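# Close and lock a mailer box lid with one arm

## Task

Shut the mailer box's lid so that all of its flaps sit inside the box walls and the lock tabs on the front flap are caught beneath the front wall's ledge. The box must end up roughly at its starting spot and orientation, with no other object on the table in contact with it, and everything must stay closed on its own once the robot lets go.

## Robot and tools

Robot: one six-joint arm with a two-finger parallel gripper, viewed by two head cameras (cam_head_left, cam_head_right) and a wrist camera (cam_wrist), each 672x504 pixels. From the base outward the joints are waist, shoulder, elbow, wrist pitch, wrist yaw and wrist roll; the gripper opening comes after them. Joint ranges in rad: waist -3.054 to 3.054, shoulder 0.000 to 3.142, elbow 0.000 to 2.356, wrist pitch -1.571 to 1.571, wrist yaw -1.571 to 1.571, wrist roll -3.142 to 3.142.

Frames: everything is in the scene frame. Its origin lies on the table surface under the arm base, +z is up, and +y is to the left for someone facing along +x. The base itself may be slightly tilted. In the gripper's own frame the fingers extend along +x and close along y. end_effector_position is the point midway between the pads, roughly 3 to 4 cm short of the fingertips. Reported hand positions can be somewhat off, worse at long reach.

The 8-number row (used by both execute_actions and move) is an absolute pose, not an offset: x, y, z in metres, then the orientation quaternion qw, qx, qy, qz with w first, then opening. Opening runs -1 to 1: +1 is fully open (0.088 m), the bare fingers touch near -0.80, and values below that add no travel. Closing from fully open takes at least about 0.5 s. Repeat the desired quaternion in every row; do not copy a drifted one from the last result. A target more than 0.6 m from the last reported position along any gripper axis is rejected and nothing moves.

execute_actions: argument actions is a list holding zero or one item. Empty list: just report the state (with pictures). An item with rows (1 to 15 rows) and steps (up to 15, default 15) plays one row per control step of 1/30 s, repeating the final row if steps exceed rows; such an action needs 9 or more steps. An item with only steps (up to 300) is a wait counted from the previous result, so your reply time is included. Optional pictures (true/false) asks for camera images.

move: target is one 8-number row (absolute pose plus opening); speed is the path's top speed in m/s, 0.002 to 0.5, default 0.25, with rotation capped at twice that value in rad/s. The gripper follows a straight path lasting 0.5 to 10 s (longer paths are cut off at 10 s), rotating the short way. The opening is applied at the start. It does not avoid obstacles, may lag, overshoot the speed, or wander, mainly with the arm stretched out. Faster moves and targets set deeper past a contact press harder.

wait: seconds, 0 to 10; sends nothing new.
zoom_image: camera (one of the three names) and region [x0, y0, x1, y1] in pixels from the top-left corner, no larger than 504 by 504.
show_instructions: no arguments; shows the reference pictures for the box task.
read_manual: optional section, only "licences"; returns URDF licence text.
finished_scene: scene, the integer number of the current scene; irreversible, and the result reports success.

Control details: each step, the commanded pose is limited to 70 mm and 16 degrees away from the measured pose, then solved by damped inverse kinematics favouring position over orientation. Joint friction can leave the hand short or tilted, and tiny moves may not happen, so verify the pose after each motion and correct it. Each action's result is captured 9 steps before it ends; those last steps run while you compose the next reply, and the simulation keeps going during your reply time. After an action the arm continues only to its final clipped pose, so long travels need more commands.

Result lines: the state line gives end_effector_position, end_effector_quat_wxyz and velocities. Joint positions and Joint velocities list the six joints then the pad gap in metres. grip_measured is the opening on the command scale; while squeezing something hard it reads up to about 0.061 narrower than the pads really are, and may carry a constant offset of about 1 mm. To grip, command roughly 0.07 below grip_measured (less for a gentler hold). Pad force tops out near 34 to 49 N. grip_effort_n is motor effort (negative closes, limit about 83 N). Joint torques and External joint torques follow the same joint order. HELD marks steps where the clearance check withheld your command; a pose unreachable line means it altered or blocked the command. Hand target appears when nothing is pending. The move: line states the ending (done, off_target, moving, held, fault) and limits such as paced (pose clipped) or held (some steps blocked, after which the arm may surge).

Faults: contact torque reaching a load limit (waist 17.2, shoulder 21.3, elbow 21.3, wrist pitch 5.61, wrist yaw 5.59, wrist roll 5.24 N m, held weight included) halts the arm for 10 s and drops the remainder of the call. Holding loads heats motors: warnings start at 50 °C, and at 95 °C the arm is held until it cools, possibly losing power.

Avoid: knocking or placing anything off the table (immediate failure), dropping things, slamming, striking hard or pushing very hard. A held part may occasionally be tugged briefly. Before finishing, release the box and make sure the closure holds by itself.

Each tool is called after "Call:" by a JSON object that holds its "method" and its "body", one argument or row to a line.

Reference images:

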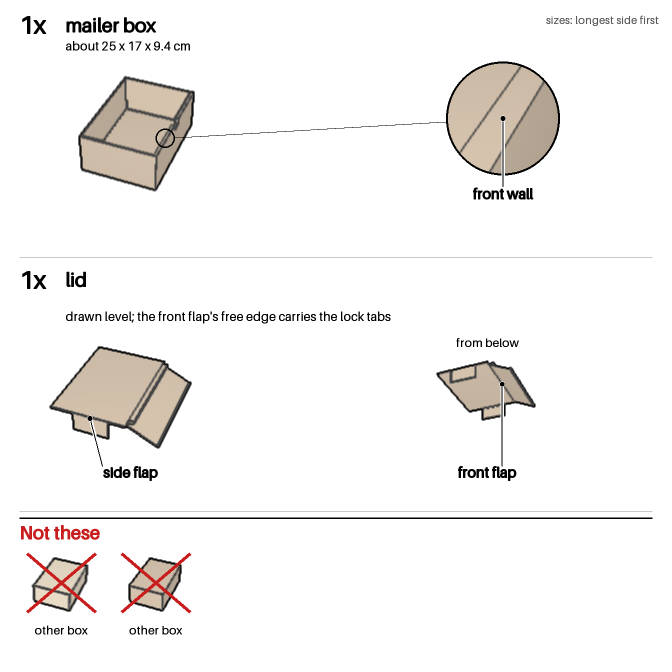

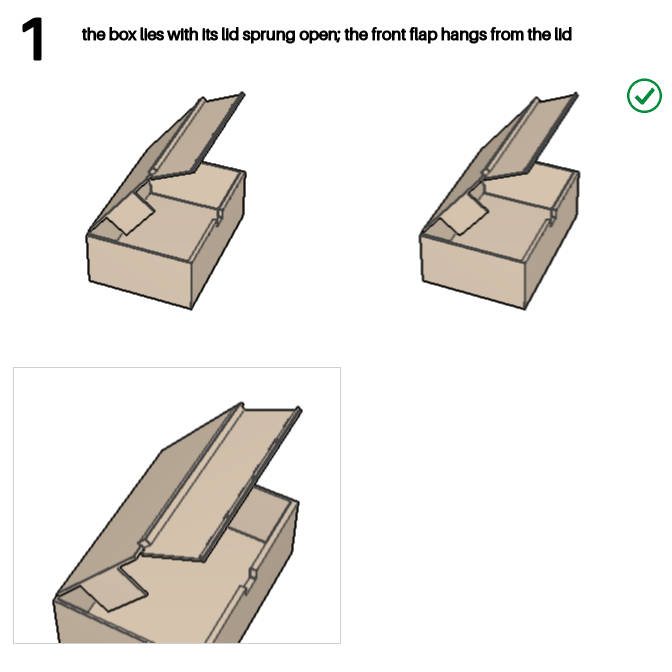

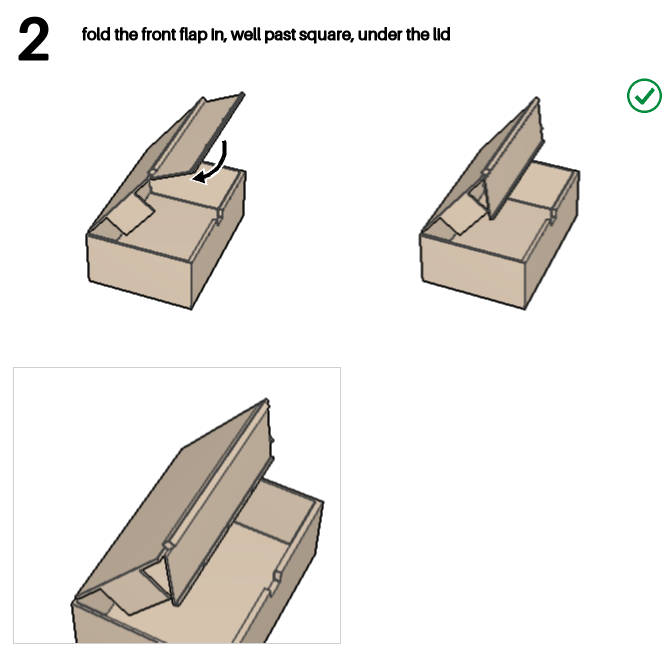

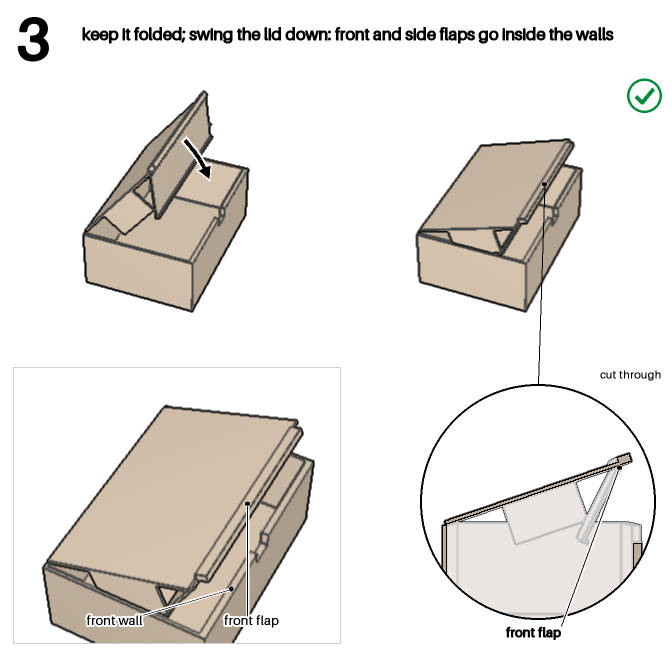

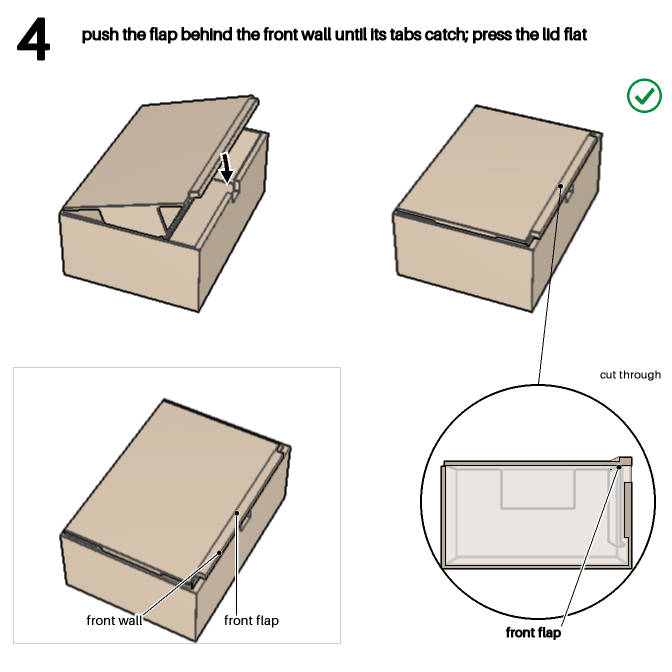

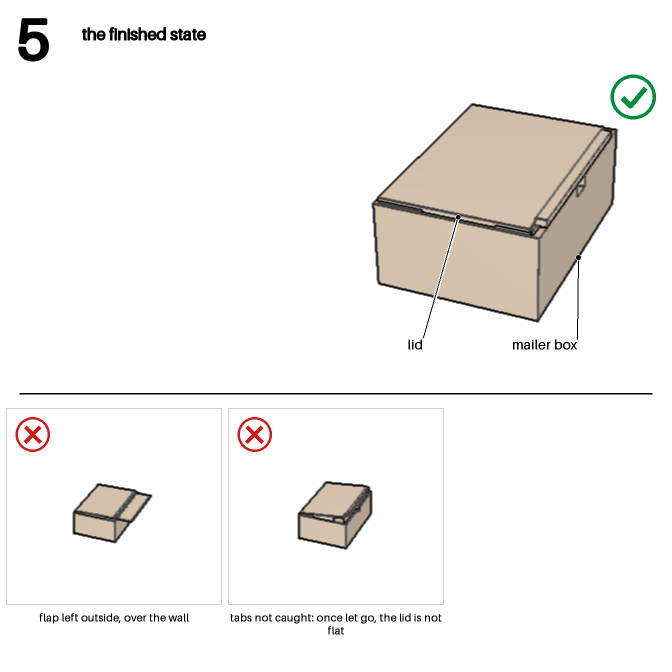

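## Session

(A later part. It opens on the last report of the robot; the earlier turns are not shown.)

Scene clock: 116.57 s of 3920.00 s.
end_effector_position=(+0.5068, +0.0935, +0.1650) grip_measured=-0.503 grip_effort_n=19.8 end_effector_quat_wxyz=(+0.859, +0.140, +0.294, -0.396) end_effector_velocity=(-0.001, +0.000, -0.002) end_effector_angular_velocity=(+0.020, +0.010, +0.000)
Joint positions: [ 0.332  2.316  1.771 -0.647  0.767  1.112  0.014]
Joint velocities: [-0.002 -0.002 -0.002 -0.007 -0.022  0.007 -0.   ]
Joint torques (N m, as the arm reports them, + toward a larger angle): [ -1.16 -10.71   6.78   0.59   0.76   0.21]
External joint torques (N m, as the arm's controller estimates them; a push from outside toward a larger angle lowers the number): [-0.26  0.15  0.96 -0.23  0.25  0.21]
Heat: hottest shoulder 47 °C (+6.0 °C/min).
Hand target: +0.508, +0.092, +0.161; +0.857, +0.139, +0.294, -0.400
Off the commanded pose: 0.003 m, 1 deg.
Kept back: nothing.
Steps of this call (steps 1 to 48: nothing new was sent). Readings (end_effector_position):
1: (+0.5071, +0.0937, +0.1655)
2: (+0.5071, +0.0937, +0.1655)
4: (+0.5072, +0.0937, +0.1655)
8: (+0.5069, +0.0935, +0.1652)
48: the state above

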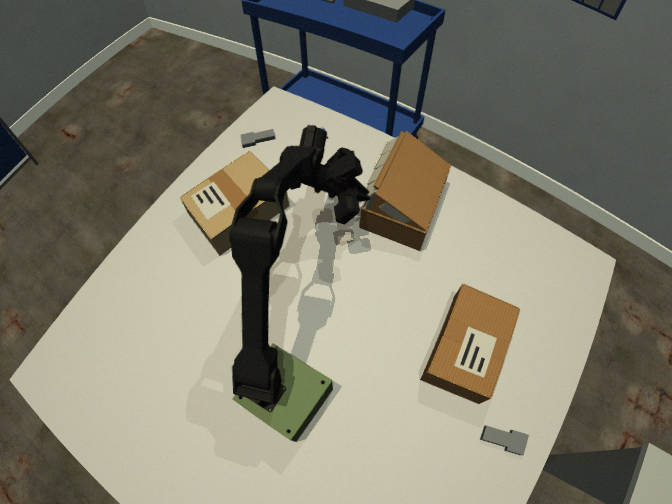

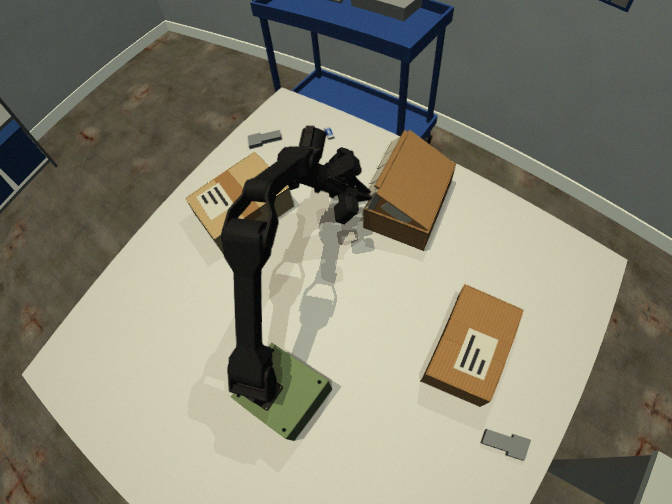

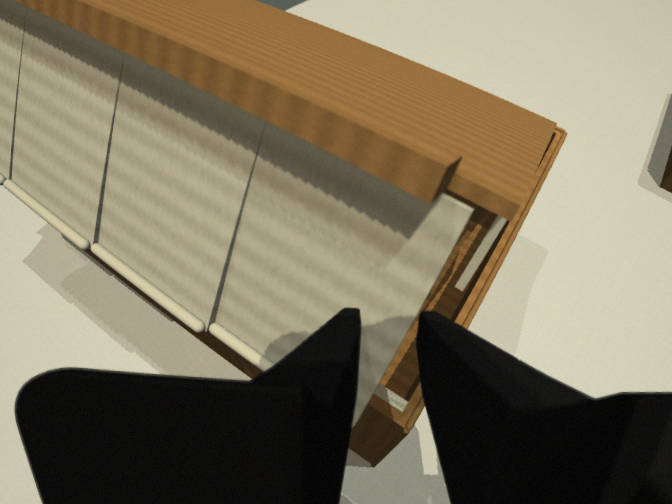

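Call:
{"method": "move", "body": {
  "target": [0.494,0.066,0.181,0.863,-0.089,0.388,-0.310,0.8],
  "speed": 0.1
}}

Call:
{"method": "move", "body": {
  "target": [0.516,0.071,0.196,0.781,-0.379,0.471,-0.158,0.8],
  "speed": 0.1
}}

Scene clock: 122.33 s of 3920.00 s.
end_effector_position=(+0.4950, +0.0681, +0.1757) grip_measured=+0.796 grip_effort_n=20.2 end_effector_quat_wxyz=(+0.862, -0.089, +0.390, -0.311) end_effector_velocity=(+0.000, -0.003, +0.001) end_effector_angular_velocity=(-0.017, +0.026, +0.028)
Joint positions: [ 0.288  2.231  1.661 -0.602  0.757  0.542  0.078]
Joint velocities: [-0.007 -0.007 -0.007  0.007 -0.007 -0.051  0.   ]
Joint torques (N m, as the arm reports them, + toward a larger angle): [ -1.71 -14.15   4.64   0.99   0.47  -0.2 ]
External joint torques (N m, as the arm's controller estimates them; a push from outside toward a larger angle lowers the number): [-0.76 -3.73 -1.22  0.11 -0.02 -0.23]
Heat: hottest shoulder 48 °C (+5.1 °C/min).
Hand target: +0.494, +0.066, +0.181; +0.863, -0.089, +0.388, -0.310
Off the commanded pose: 0.006 m, 0 deg.
Kept back: nothing.
move: done

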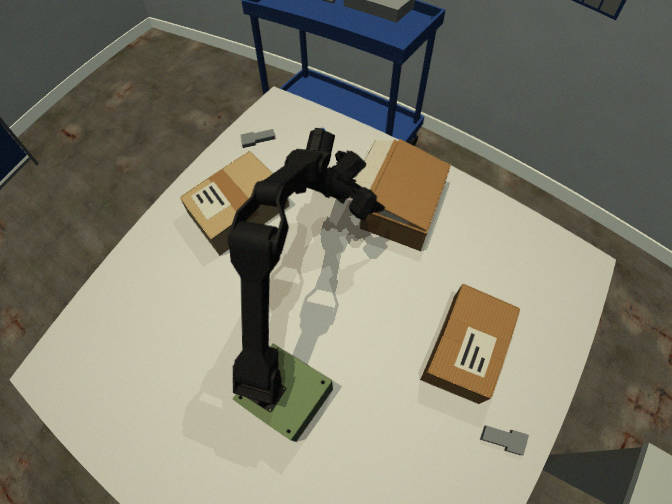

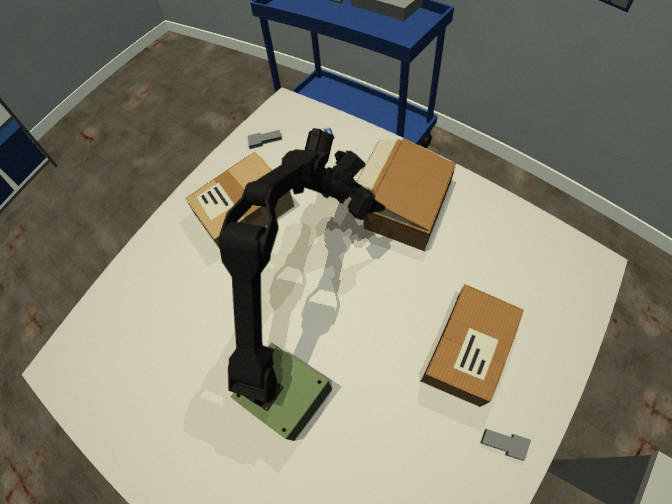

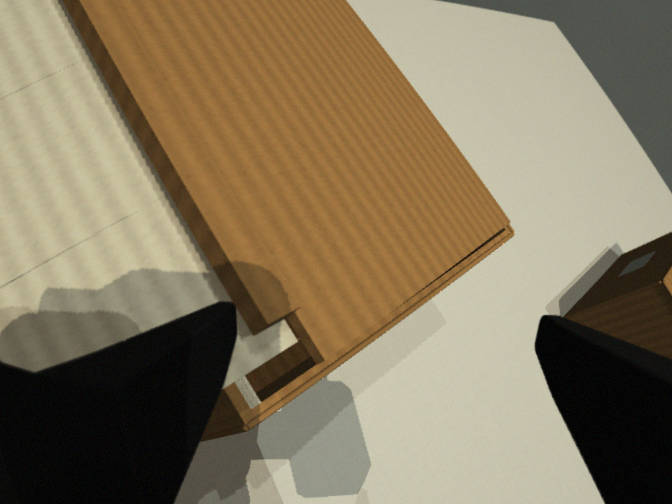

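Scene clock: 126.17 s of 3920.00 s.
end_effector_position=(+0.5148, +0.0730, +0.2008) grip_measured=+0.796 grip_effort_n=20.2 end_effector_quat_wxyz=(+0.786, -0.375, +0.465, -0.160) end_effector_velocity=(-0.001, -0.001, -0.003) end_effector_angular_velocity=(-0.009, +0.027, +0.013)
Joint positions: [ 0.28   2.27   1.822 -0.696  0.753 -0.168  0.078]
Joint velocities: [-0.002  0.002 -0.002 -0.007 -0.007 -0.022 -0.   ]
Joint torques (N m, as the arm reports them, + toward a larger angle): [ -1.42 -10.53   6.82   0.7    0.41  -0.12]
External joint torques (N m, as the arm's controller estimates them; a push from outside toward a larger angle lowers the number): [-0.67  0.24  0.79 -0.22 -0.04 -0.16]
Heat: hottest shoulder 48 °C (+6.1 °C/min).
Hand target: +0.516, +0.071, +0.196; +0.781, -0.379, +0.471, -0.158
Off the commanded pose: 0.005 m, 1 deg.
Kept back: nothing.
move: done

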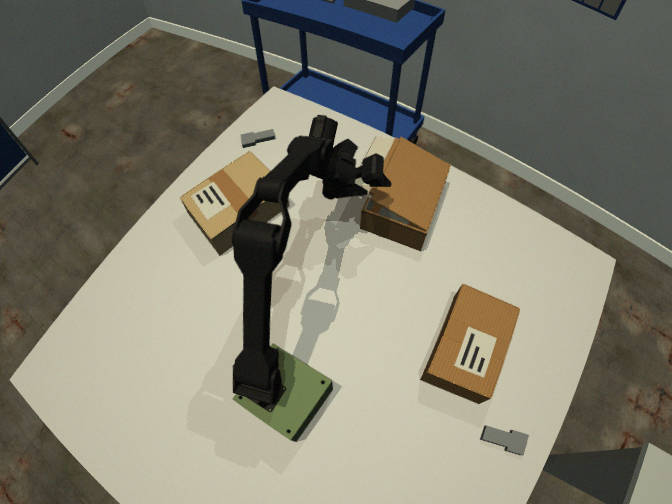

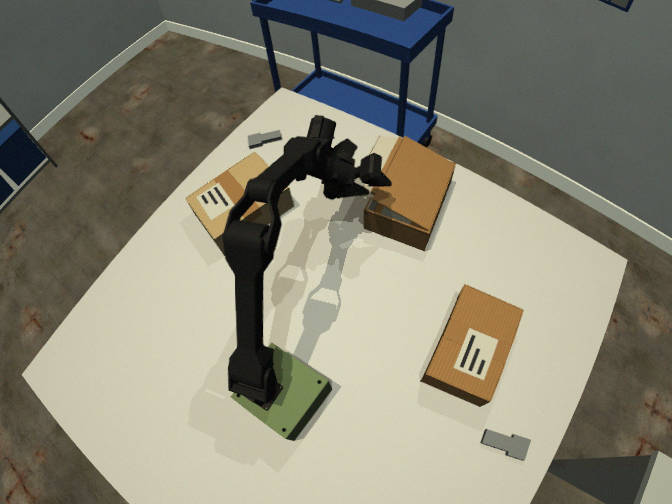

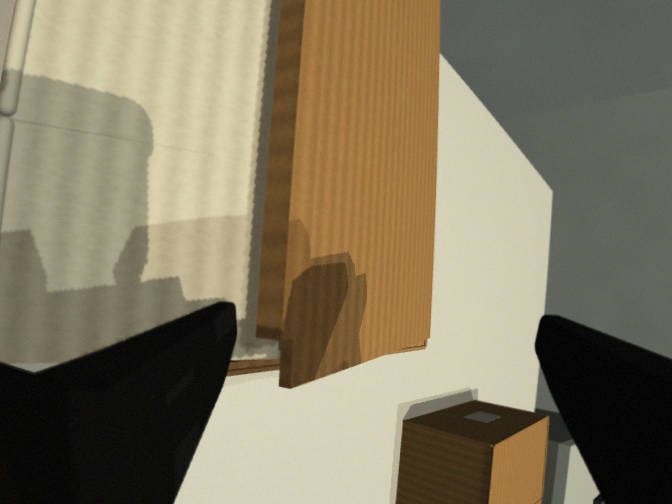

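Call:
{"method": "move", "body": {
  "target": [0.47,0.07,0.27,0.781,-0.379,0.471,-0.158,-0.3]
}}

Call:
{"method": "move", "body": {
  "target": [0.44,0.03,0.265,0.522,0.760,0.240,0.304,-0.3],
  "speed": 0.5
}}

Call:
{"method": "move", "body": {
  "target": [0.47,0.03,0.25,0.522,0.760,0.240,0.304,-0.3]
}}

Scene clock: 129.60 s of 3920.00 s.
end_effector_position=(+0.4732, +0.0696, +0.2653) grip_measured=-0.296 grip_effort_n=-17.4 end_effector_quat_wxyz=(+0.778, -0.381, +0.474, -0.156) end_effector_velocity=(-0.006, -0.000, -0.003) end_effector_angular_velocity=(-0.009, +0.042, +0.007)
Joint positions: [ 0.291  2.076  1.78  -0.879  0.755 -0.16   0.025]
Joint velocities: [ 0.002 -0.002 -0.002 -0.037 -0.007 -0.007 -0.   ]
Joint torques (N m, as the arm reports them, + toward a larger angle): [ -0.5  -13.09   5.64   0.66   0.57   0.26]
External joint torques (N m, as the arm's controller estimates them; a push from outside toward a larger angle lowers the number): [ 0.33 -3.44 -0.4  -0.2   0.11  0.22]
Heat: hottest shoulder 49 °C (+7.0 °C/min).
Hand target: +0.470, +0.070, +0.270; +0.781, -0.379, +0.471, -0.158
Off the commanded pose: 0.006 m, 1 deg.
Kept back: nothing.
move: done

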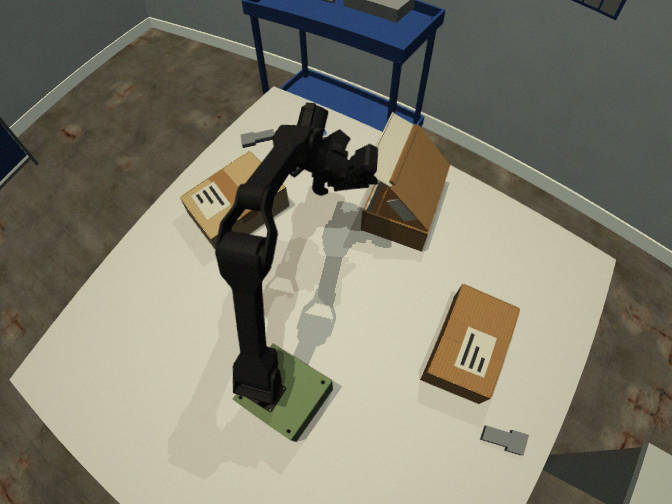

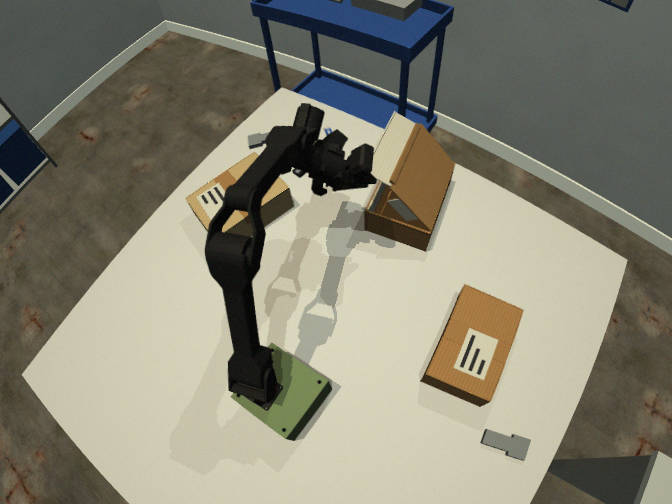

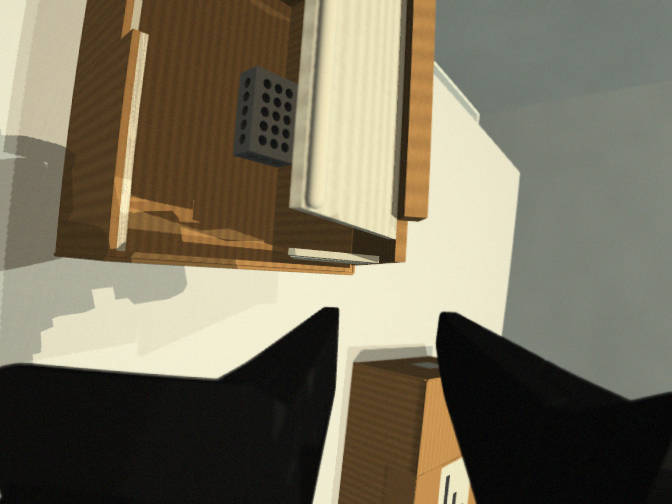

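Scene clock: 133.27 s of 3920.00 s.
end_effector_position=(+0.4380, +0.0294, +0.2716) grip_measured=-0.296 grip_effort_n=-17.4 end_effector_quat_wxyz=(+0.545, +0.748, +0.263, +0.271) end_effector_velocity=(-0.001, +0.001, -0.002) end_effector_angular_velocity=(+0.016, +0.007, -0.001)
Joint positions: [-0.297  2.086  0.811  1.572 -0.989  2.153  0.024]
Joint velocities: [ 0.002  0.007 -0.007  0.022  0.007  0.022 -0.   ]
Joint torques (N m, as the arm reports them, + toward a larger angle): [-0.3  -7.7   3.41  1.68  0.24  0.21]
External joint torques (N m, as the arm's controller estimates them; a push from outside toward a larger angle lowers the number): [ 0.27 -0.09 -0.8   0.38  0.04  0.26]
Heat: hottest shoulder 49 °C (+8.1 °C/min).
Hand target: +0.438, +0.030, +0.267; +0.539, +0.753, +0.265, +0.267
Off the commanded pose: 0.007 m, 5 deg.
joint sent to its limit — the command would take joint 4 (wrist pitch) past its upper limit, so that joint was sent only as far as its limit.
Kept back: nothing.
move: off_target; limits=paced

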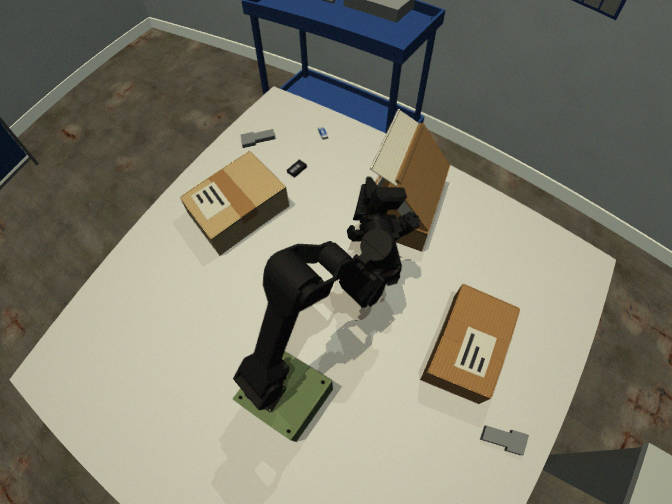

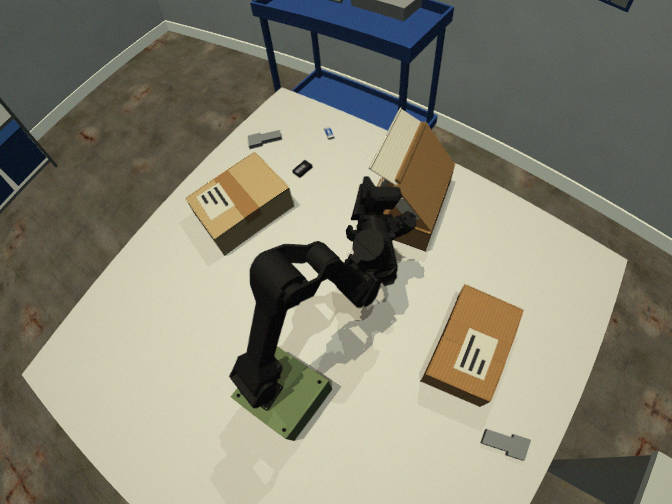

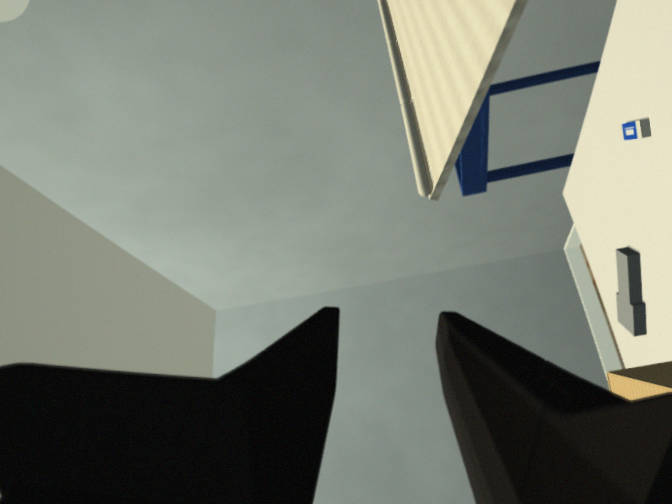

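Scene clock: 134.17 s of 3920.00 s.
end_effector_position=(+0.4679, +0.0296, +0.2527) grip_measured=-0.296 grip_effort_n=-17.0 end_effector_quat_wxyz=(+0.541, +0.753, +0.259, +0.270) end_effector_velocity=(+0.002, -0.001, -0.001) end_effector_angular_velocity=(-0.007, -0.002, +0.003)
Joint positions: [-0.27   2.216  0.933  1.575 -0.951  2.155  0.024]
Joint velocities: [-0.002  0.007  0.012 -0.007 -0.007 -0.007 -0.   ]
Joint torques (N m, as the arm reports them, + toward a larger angle): [-0.26 -8.57  4.91  1.63  0.28  0.07]
External joint torques (N m, as the arm's controller estimates them; a push from outside toward a larger angle lowers the number): [ 0.47 -0.16  0.73  0.31  0.08  0.12]
Heat: hottest shoulder 49 °C (+8.1 °C/min).
Hand target: +0.470, +0.030, +0.250; +0.538, +0.756, +0.259, +0.269
Off the commanded pose: 0.003 m, 5 deg.
joint sent to its limit — the command would take joint 4 (wrist pitch) past its upper limit, so that joint was sent only as far as its limit.
Kept back: nothing.
move: off_target

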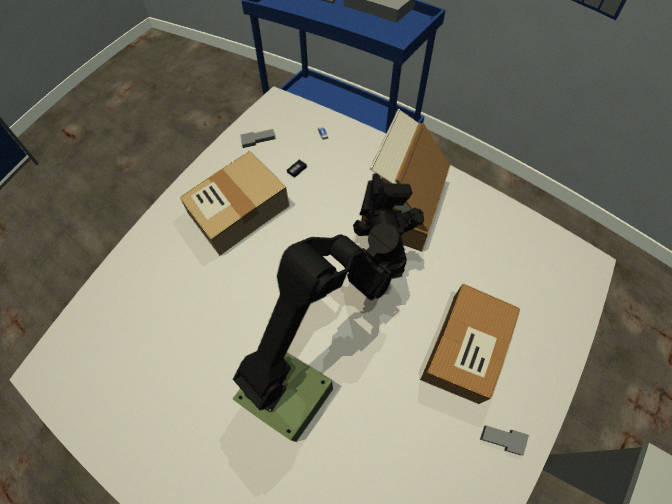

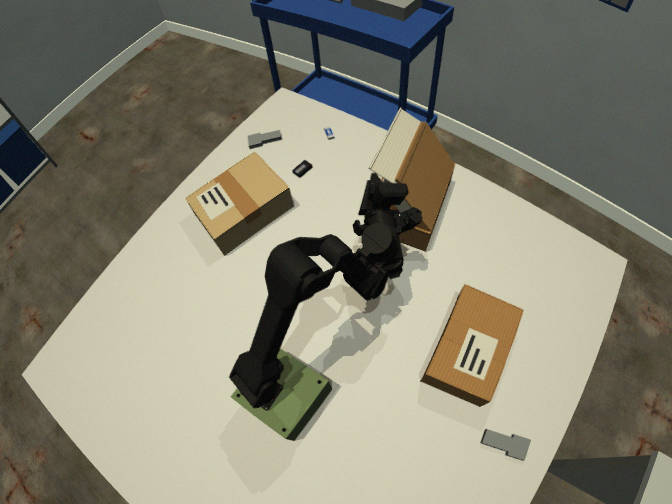

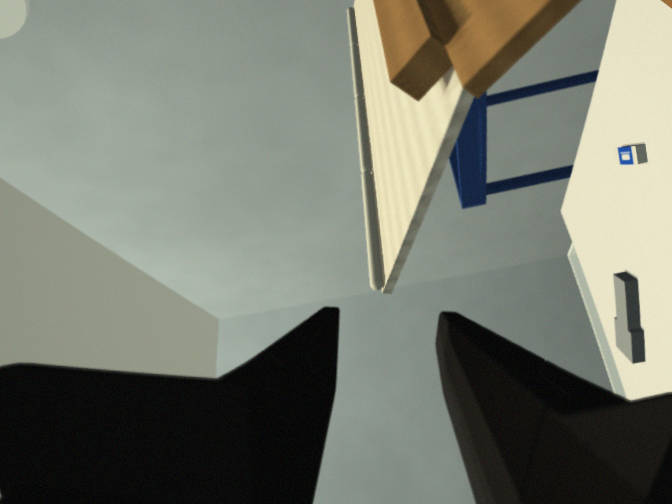

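Call:
{"method": "move", "body": {
  "target": [0.508,0.03,0.235,0.522,0.760,0.240,0.304,-0.3],
  "speed": 0.1
}}

Scene clock: 135.70 s of 3920.00 s.
end_effector_position=(+0.5063, +0.0296, +0.2384) grip_measured=-0.296 grip_effort_n=-17.4 end_effector_quat_wxyz=(+0.536, +0.755, +0.252, +0.282) end_effector_velocity=(+0.002, +0.001, -0.001) end_effector_angular_velocity=(-0.007, -0.001, +0.008)
Joint positions: [-0.246  2.37   1.126  1.576 -0.924  2.181  0.024]
Joint velocities: [ 0.002  0.007  0.012 -0.007 -0.007 -0.007 -0.   ]
Joint torques (N m, as the arm reports them, + toward a larger angle): [-0.5  -9.56  4.99  1.58  0.31  0.14]
External joint torques (N m, as the arm's controller estimates them; a push from outside toward a larger angle lowers the number): [ 0.18 -0.16  0.69  0.27  0.1   0.2 ]
Heat: hottest shoulder 49 °C (+7.0 °C/min).
Hand target: +0.508, +0.030, +0.235; +0.533, +0.757, +0.253, +0.281
Off the commanded pose: 0.004 m, 3 deg.
joint sent to its limit — the command would take joint 4 (wrist pitch) past its upper limit, so that joint was sent only as far as its limit.
Kept back: nothing.
move: off_target

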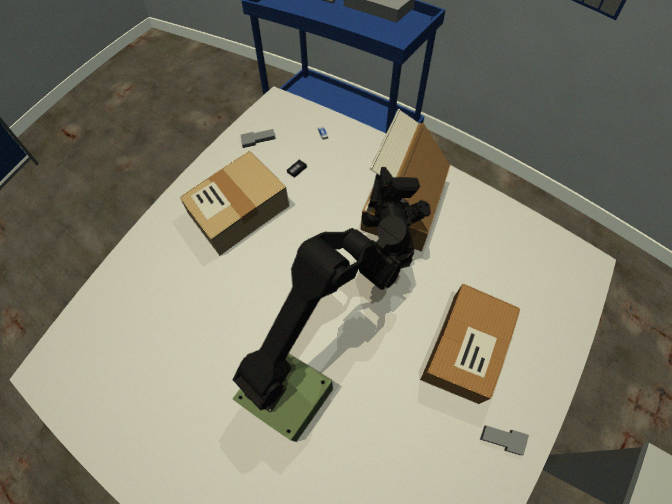

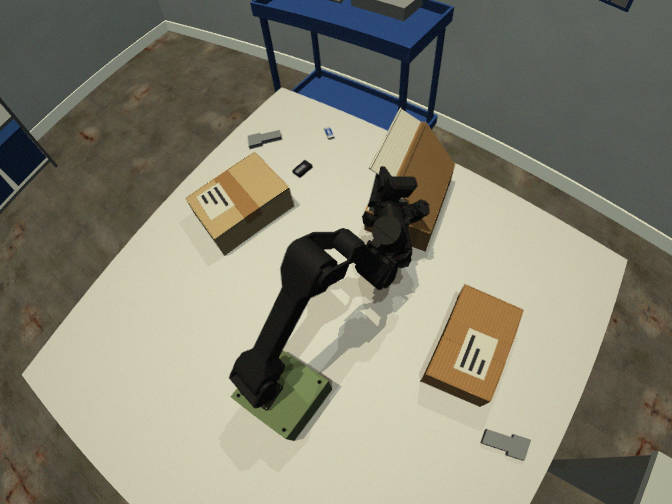

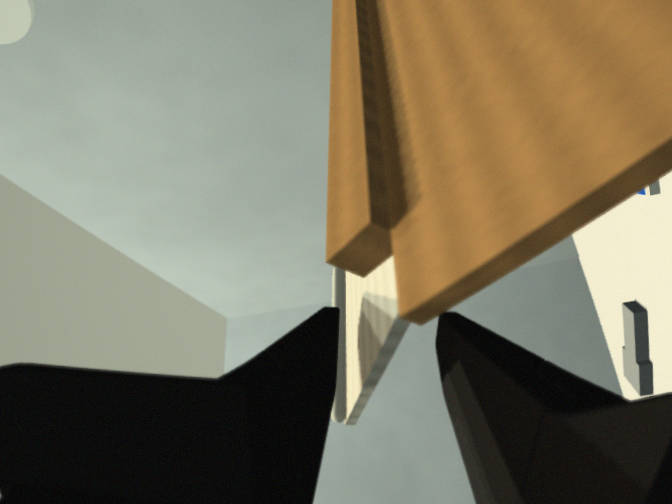

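Call:
{"method": "move", "body": {
  "target": [0.512,0.04,0.241,0.535,0.755,0.252,0.282,-0.3],
  "speed": 0.05
}}

Call:
{"method": "move", "body": {
  "target": [0.512,0.04,0.241,0.535,0.755,0.252,0.282,-0.9]
}}

Scene clock: 136.77 s of 3920.00 s.
end_effector_position=(+0.5104, +0.0386, +0.2363) grip_measured=-0.296 grip_effort_n=-17.0 end_effector_quat_wxyz=(+0.531, +0.759, +0.256, +0.277) end_effector_velocity=(+0.001, -0.002, +0.001) end_effector_angular_velocity=(-0.013, -0.014, -0.013)
Joint positions: [-0.222  2.371  1.134  1.55  -0.902  2.177  0.024]
Joint velocities: [-0.002 -0.002  0.002 -0.007  0.007 -0.022 -0.   ]
Joint torques (N m, as the arm reports them, + toward a larger angle): [ -0.5  -11.72   5.36   1.2    0.25  -0.24]
External joint torques (N m, as the arm's controller estimates them; a push from outside toward a larger angle lowers the number): [ 0.33 -2.3   1.01 -0.12  0.04 -0.18]
Heat: hottest shoulder 49 °C (+7.0 °C/min).
Hand target: +0.512, +0.040, +0.241; +0.535, +0.755, +0.252, +0.282
Off the commanded pose: 0.005 m, 1 deg.
Kept back: nothing.
move: done

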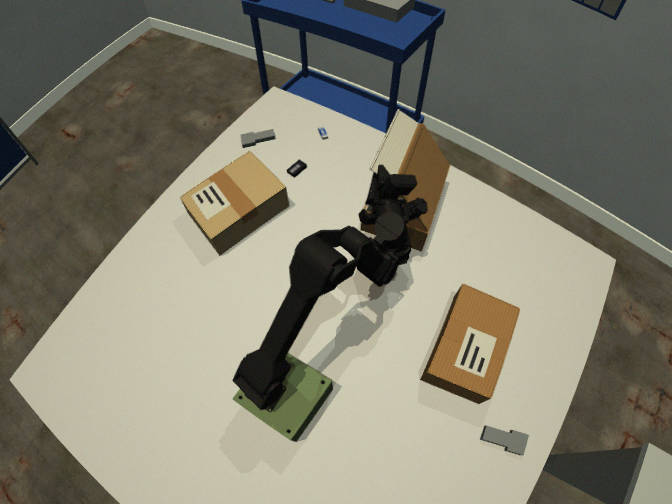

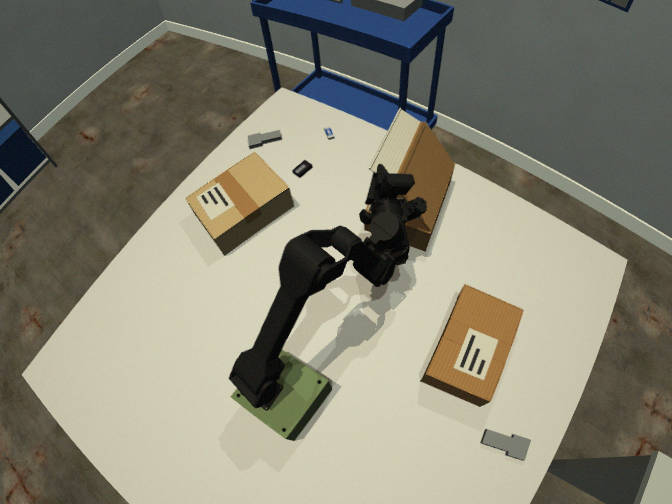

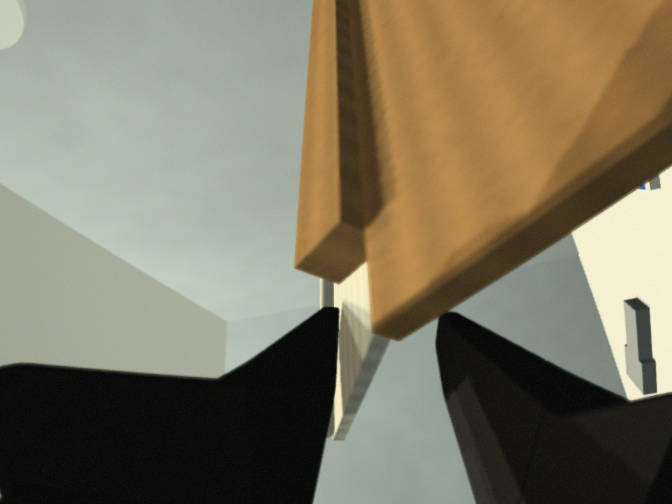

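Scene clock: 137.47 s of 3920.00 s.
end_effector_position=(+0.5109, +0.0382, +0.2366) grip_measured=-0.793 grip_effort_n=-83.5 end_effector_quat_wxyz=(+0.533, +0.758, +0.253, +0.278) end_effector_velocity=(+0.000, -0.002, -0.000) end_effector_angular_velocity=(-0.003, -0.009, -0.010)
Joint positions: [-0.222  2.371  1.135  1.55  -0.898  2.172  0.   ]
Joint velocities: [-0.002  0.002 -0.002  0.007  0.007 -0.007 -0.   ]
Joint torques (N m, as the arm reports them, + toward a larger angle): [ -0.43 -11.68   5.24   1.12   0.19  -0.15]
External joint torques (N m, as the arm's controller estimates them; a push from outside toward a larger angle lowers the number): [ 0.35 -2.23  0.88 -0.21 -0.02 -0.09]
Heat: hottest shoulder 49 °C (+7.1 °C/min).
Hand target: +0.512, +0.040, +0.241; +0.535, +0.755, +0.252, +0.282
Off the commanded pose: 0.005 m, 1 deg.
Kept back: nothing.
move: done

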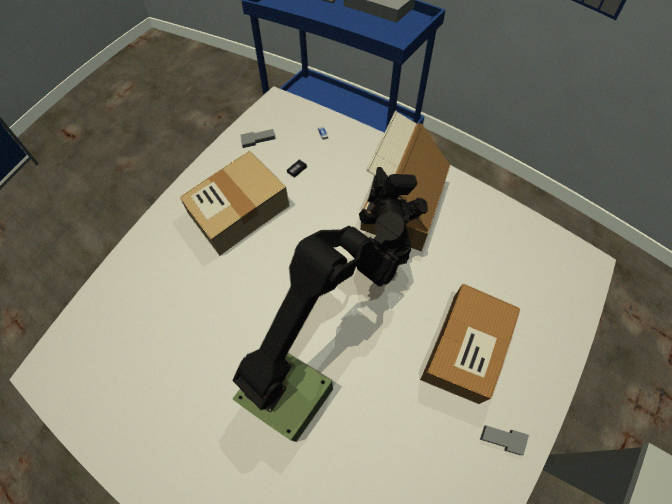

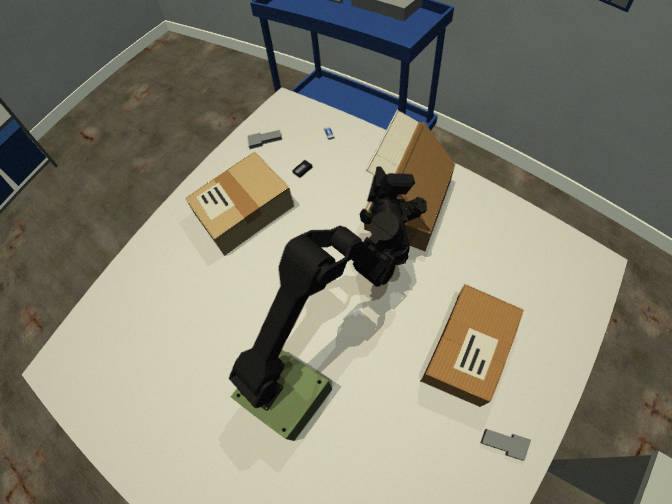

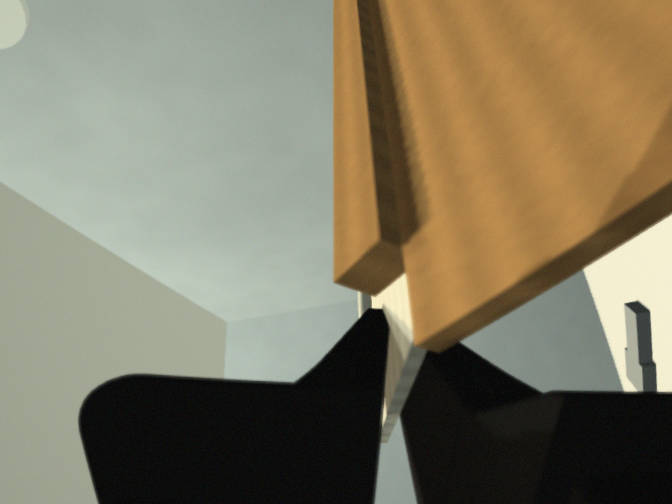

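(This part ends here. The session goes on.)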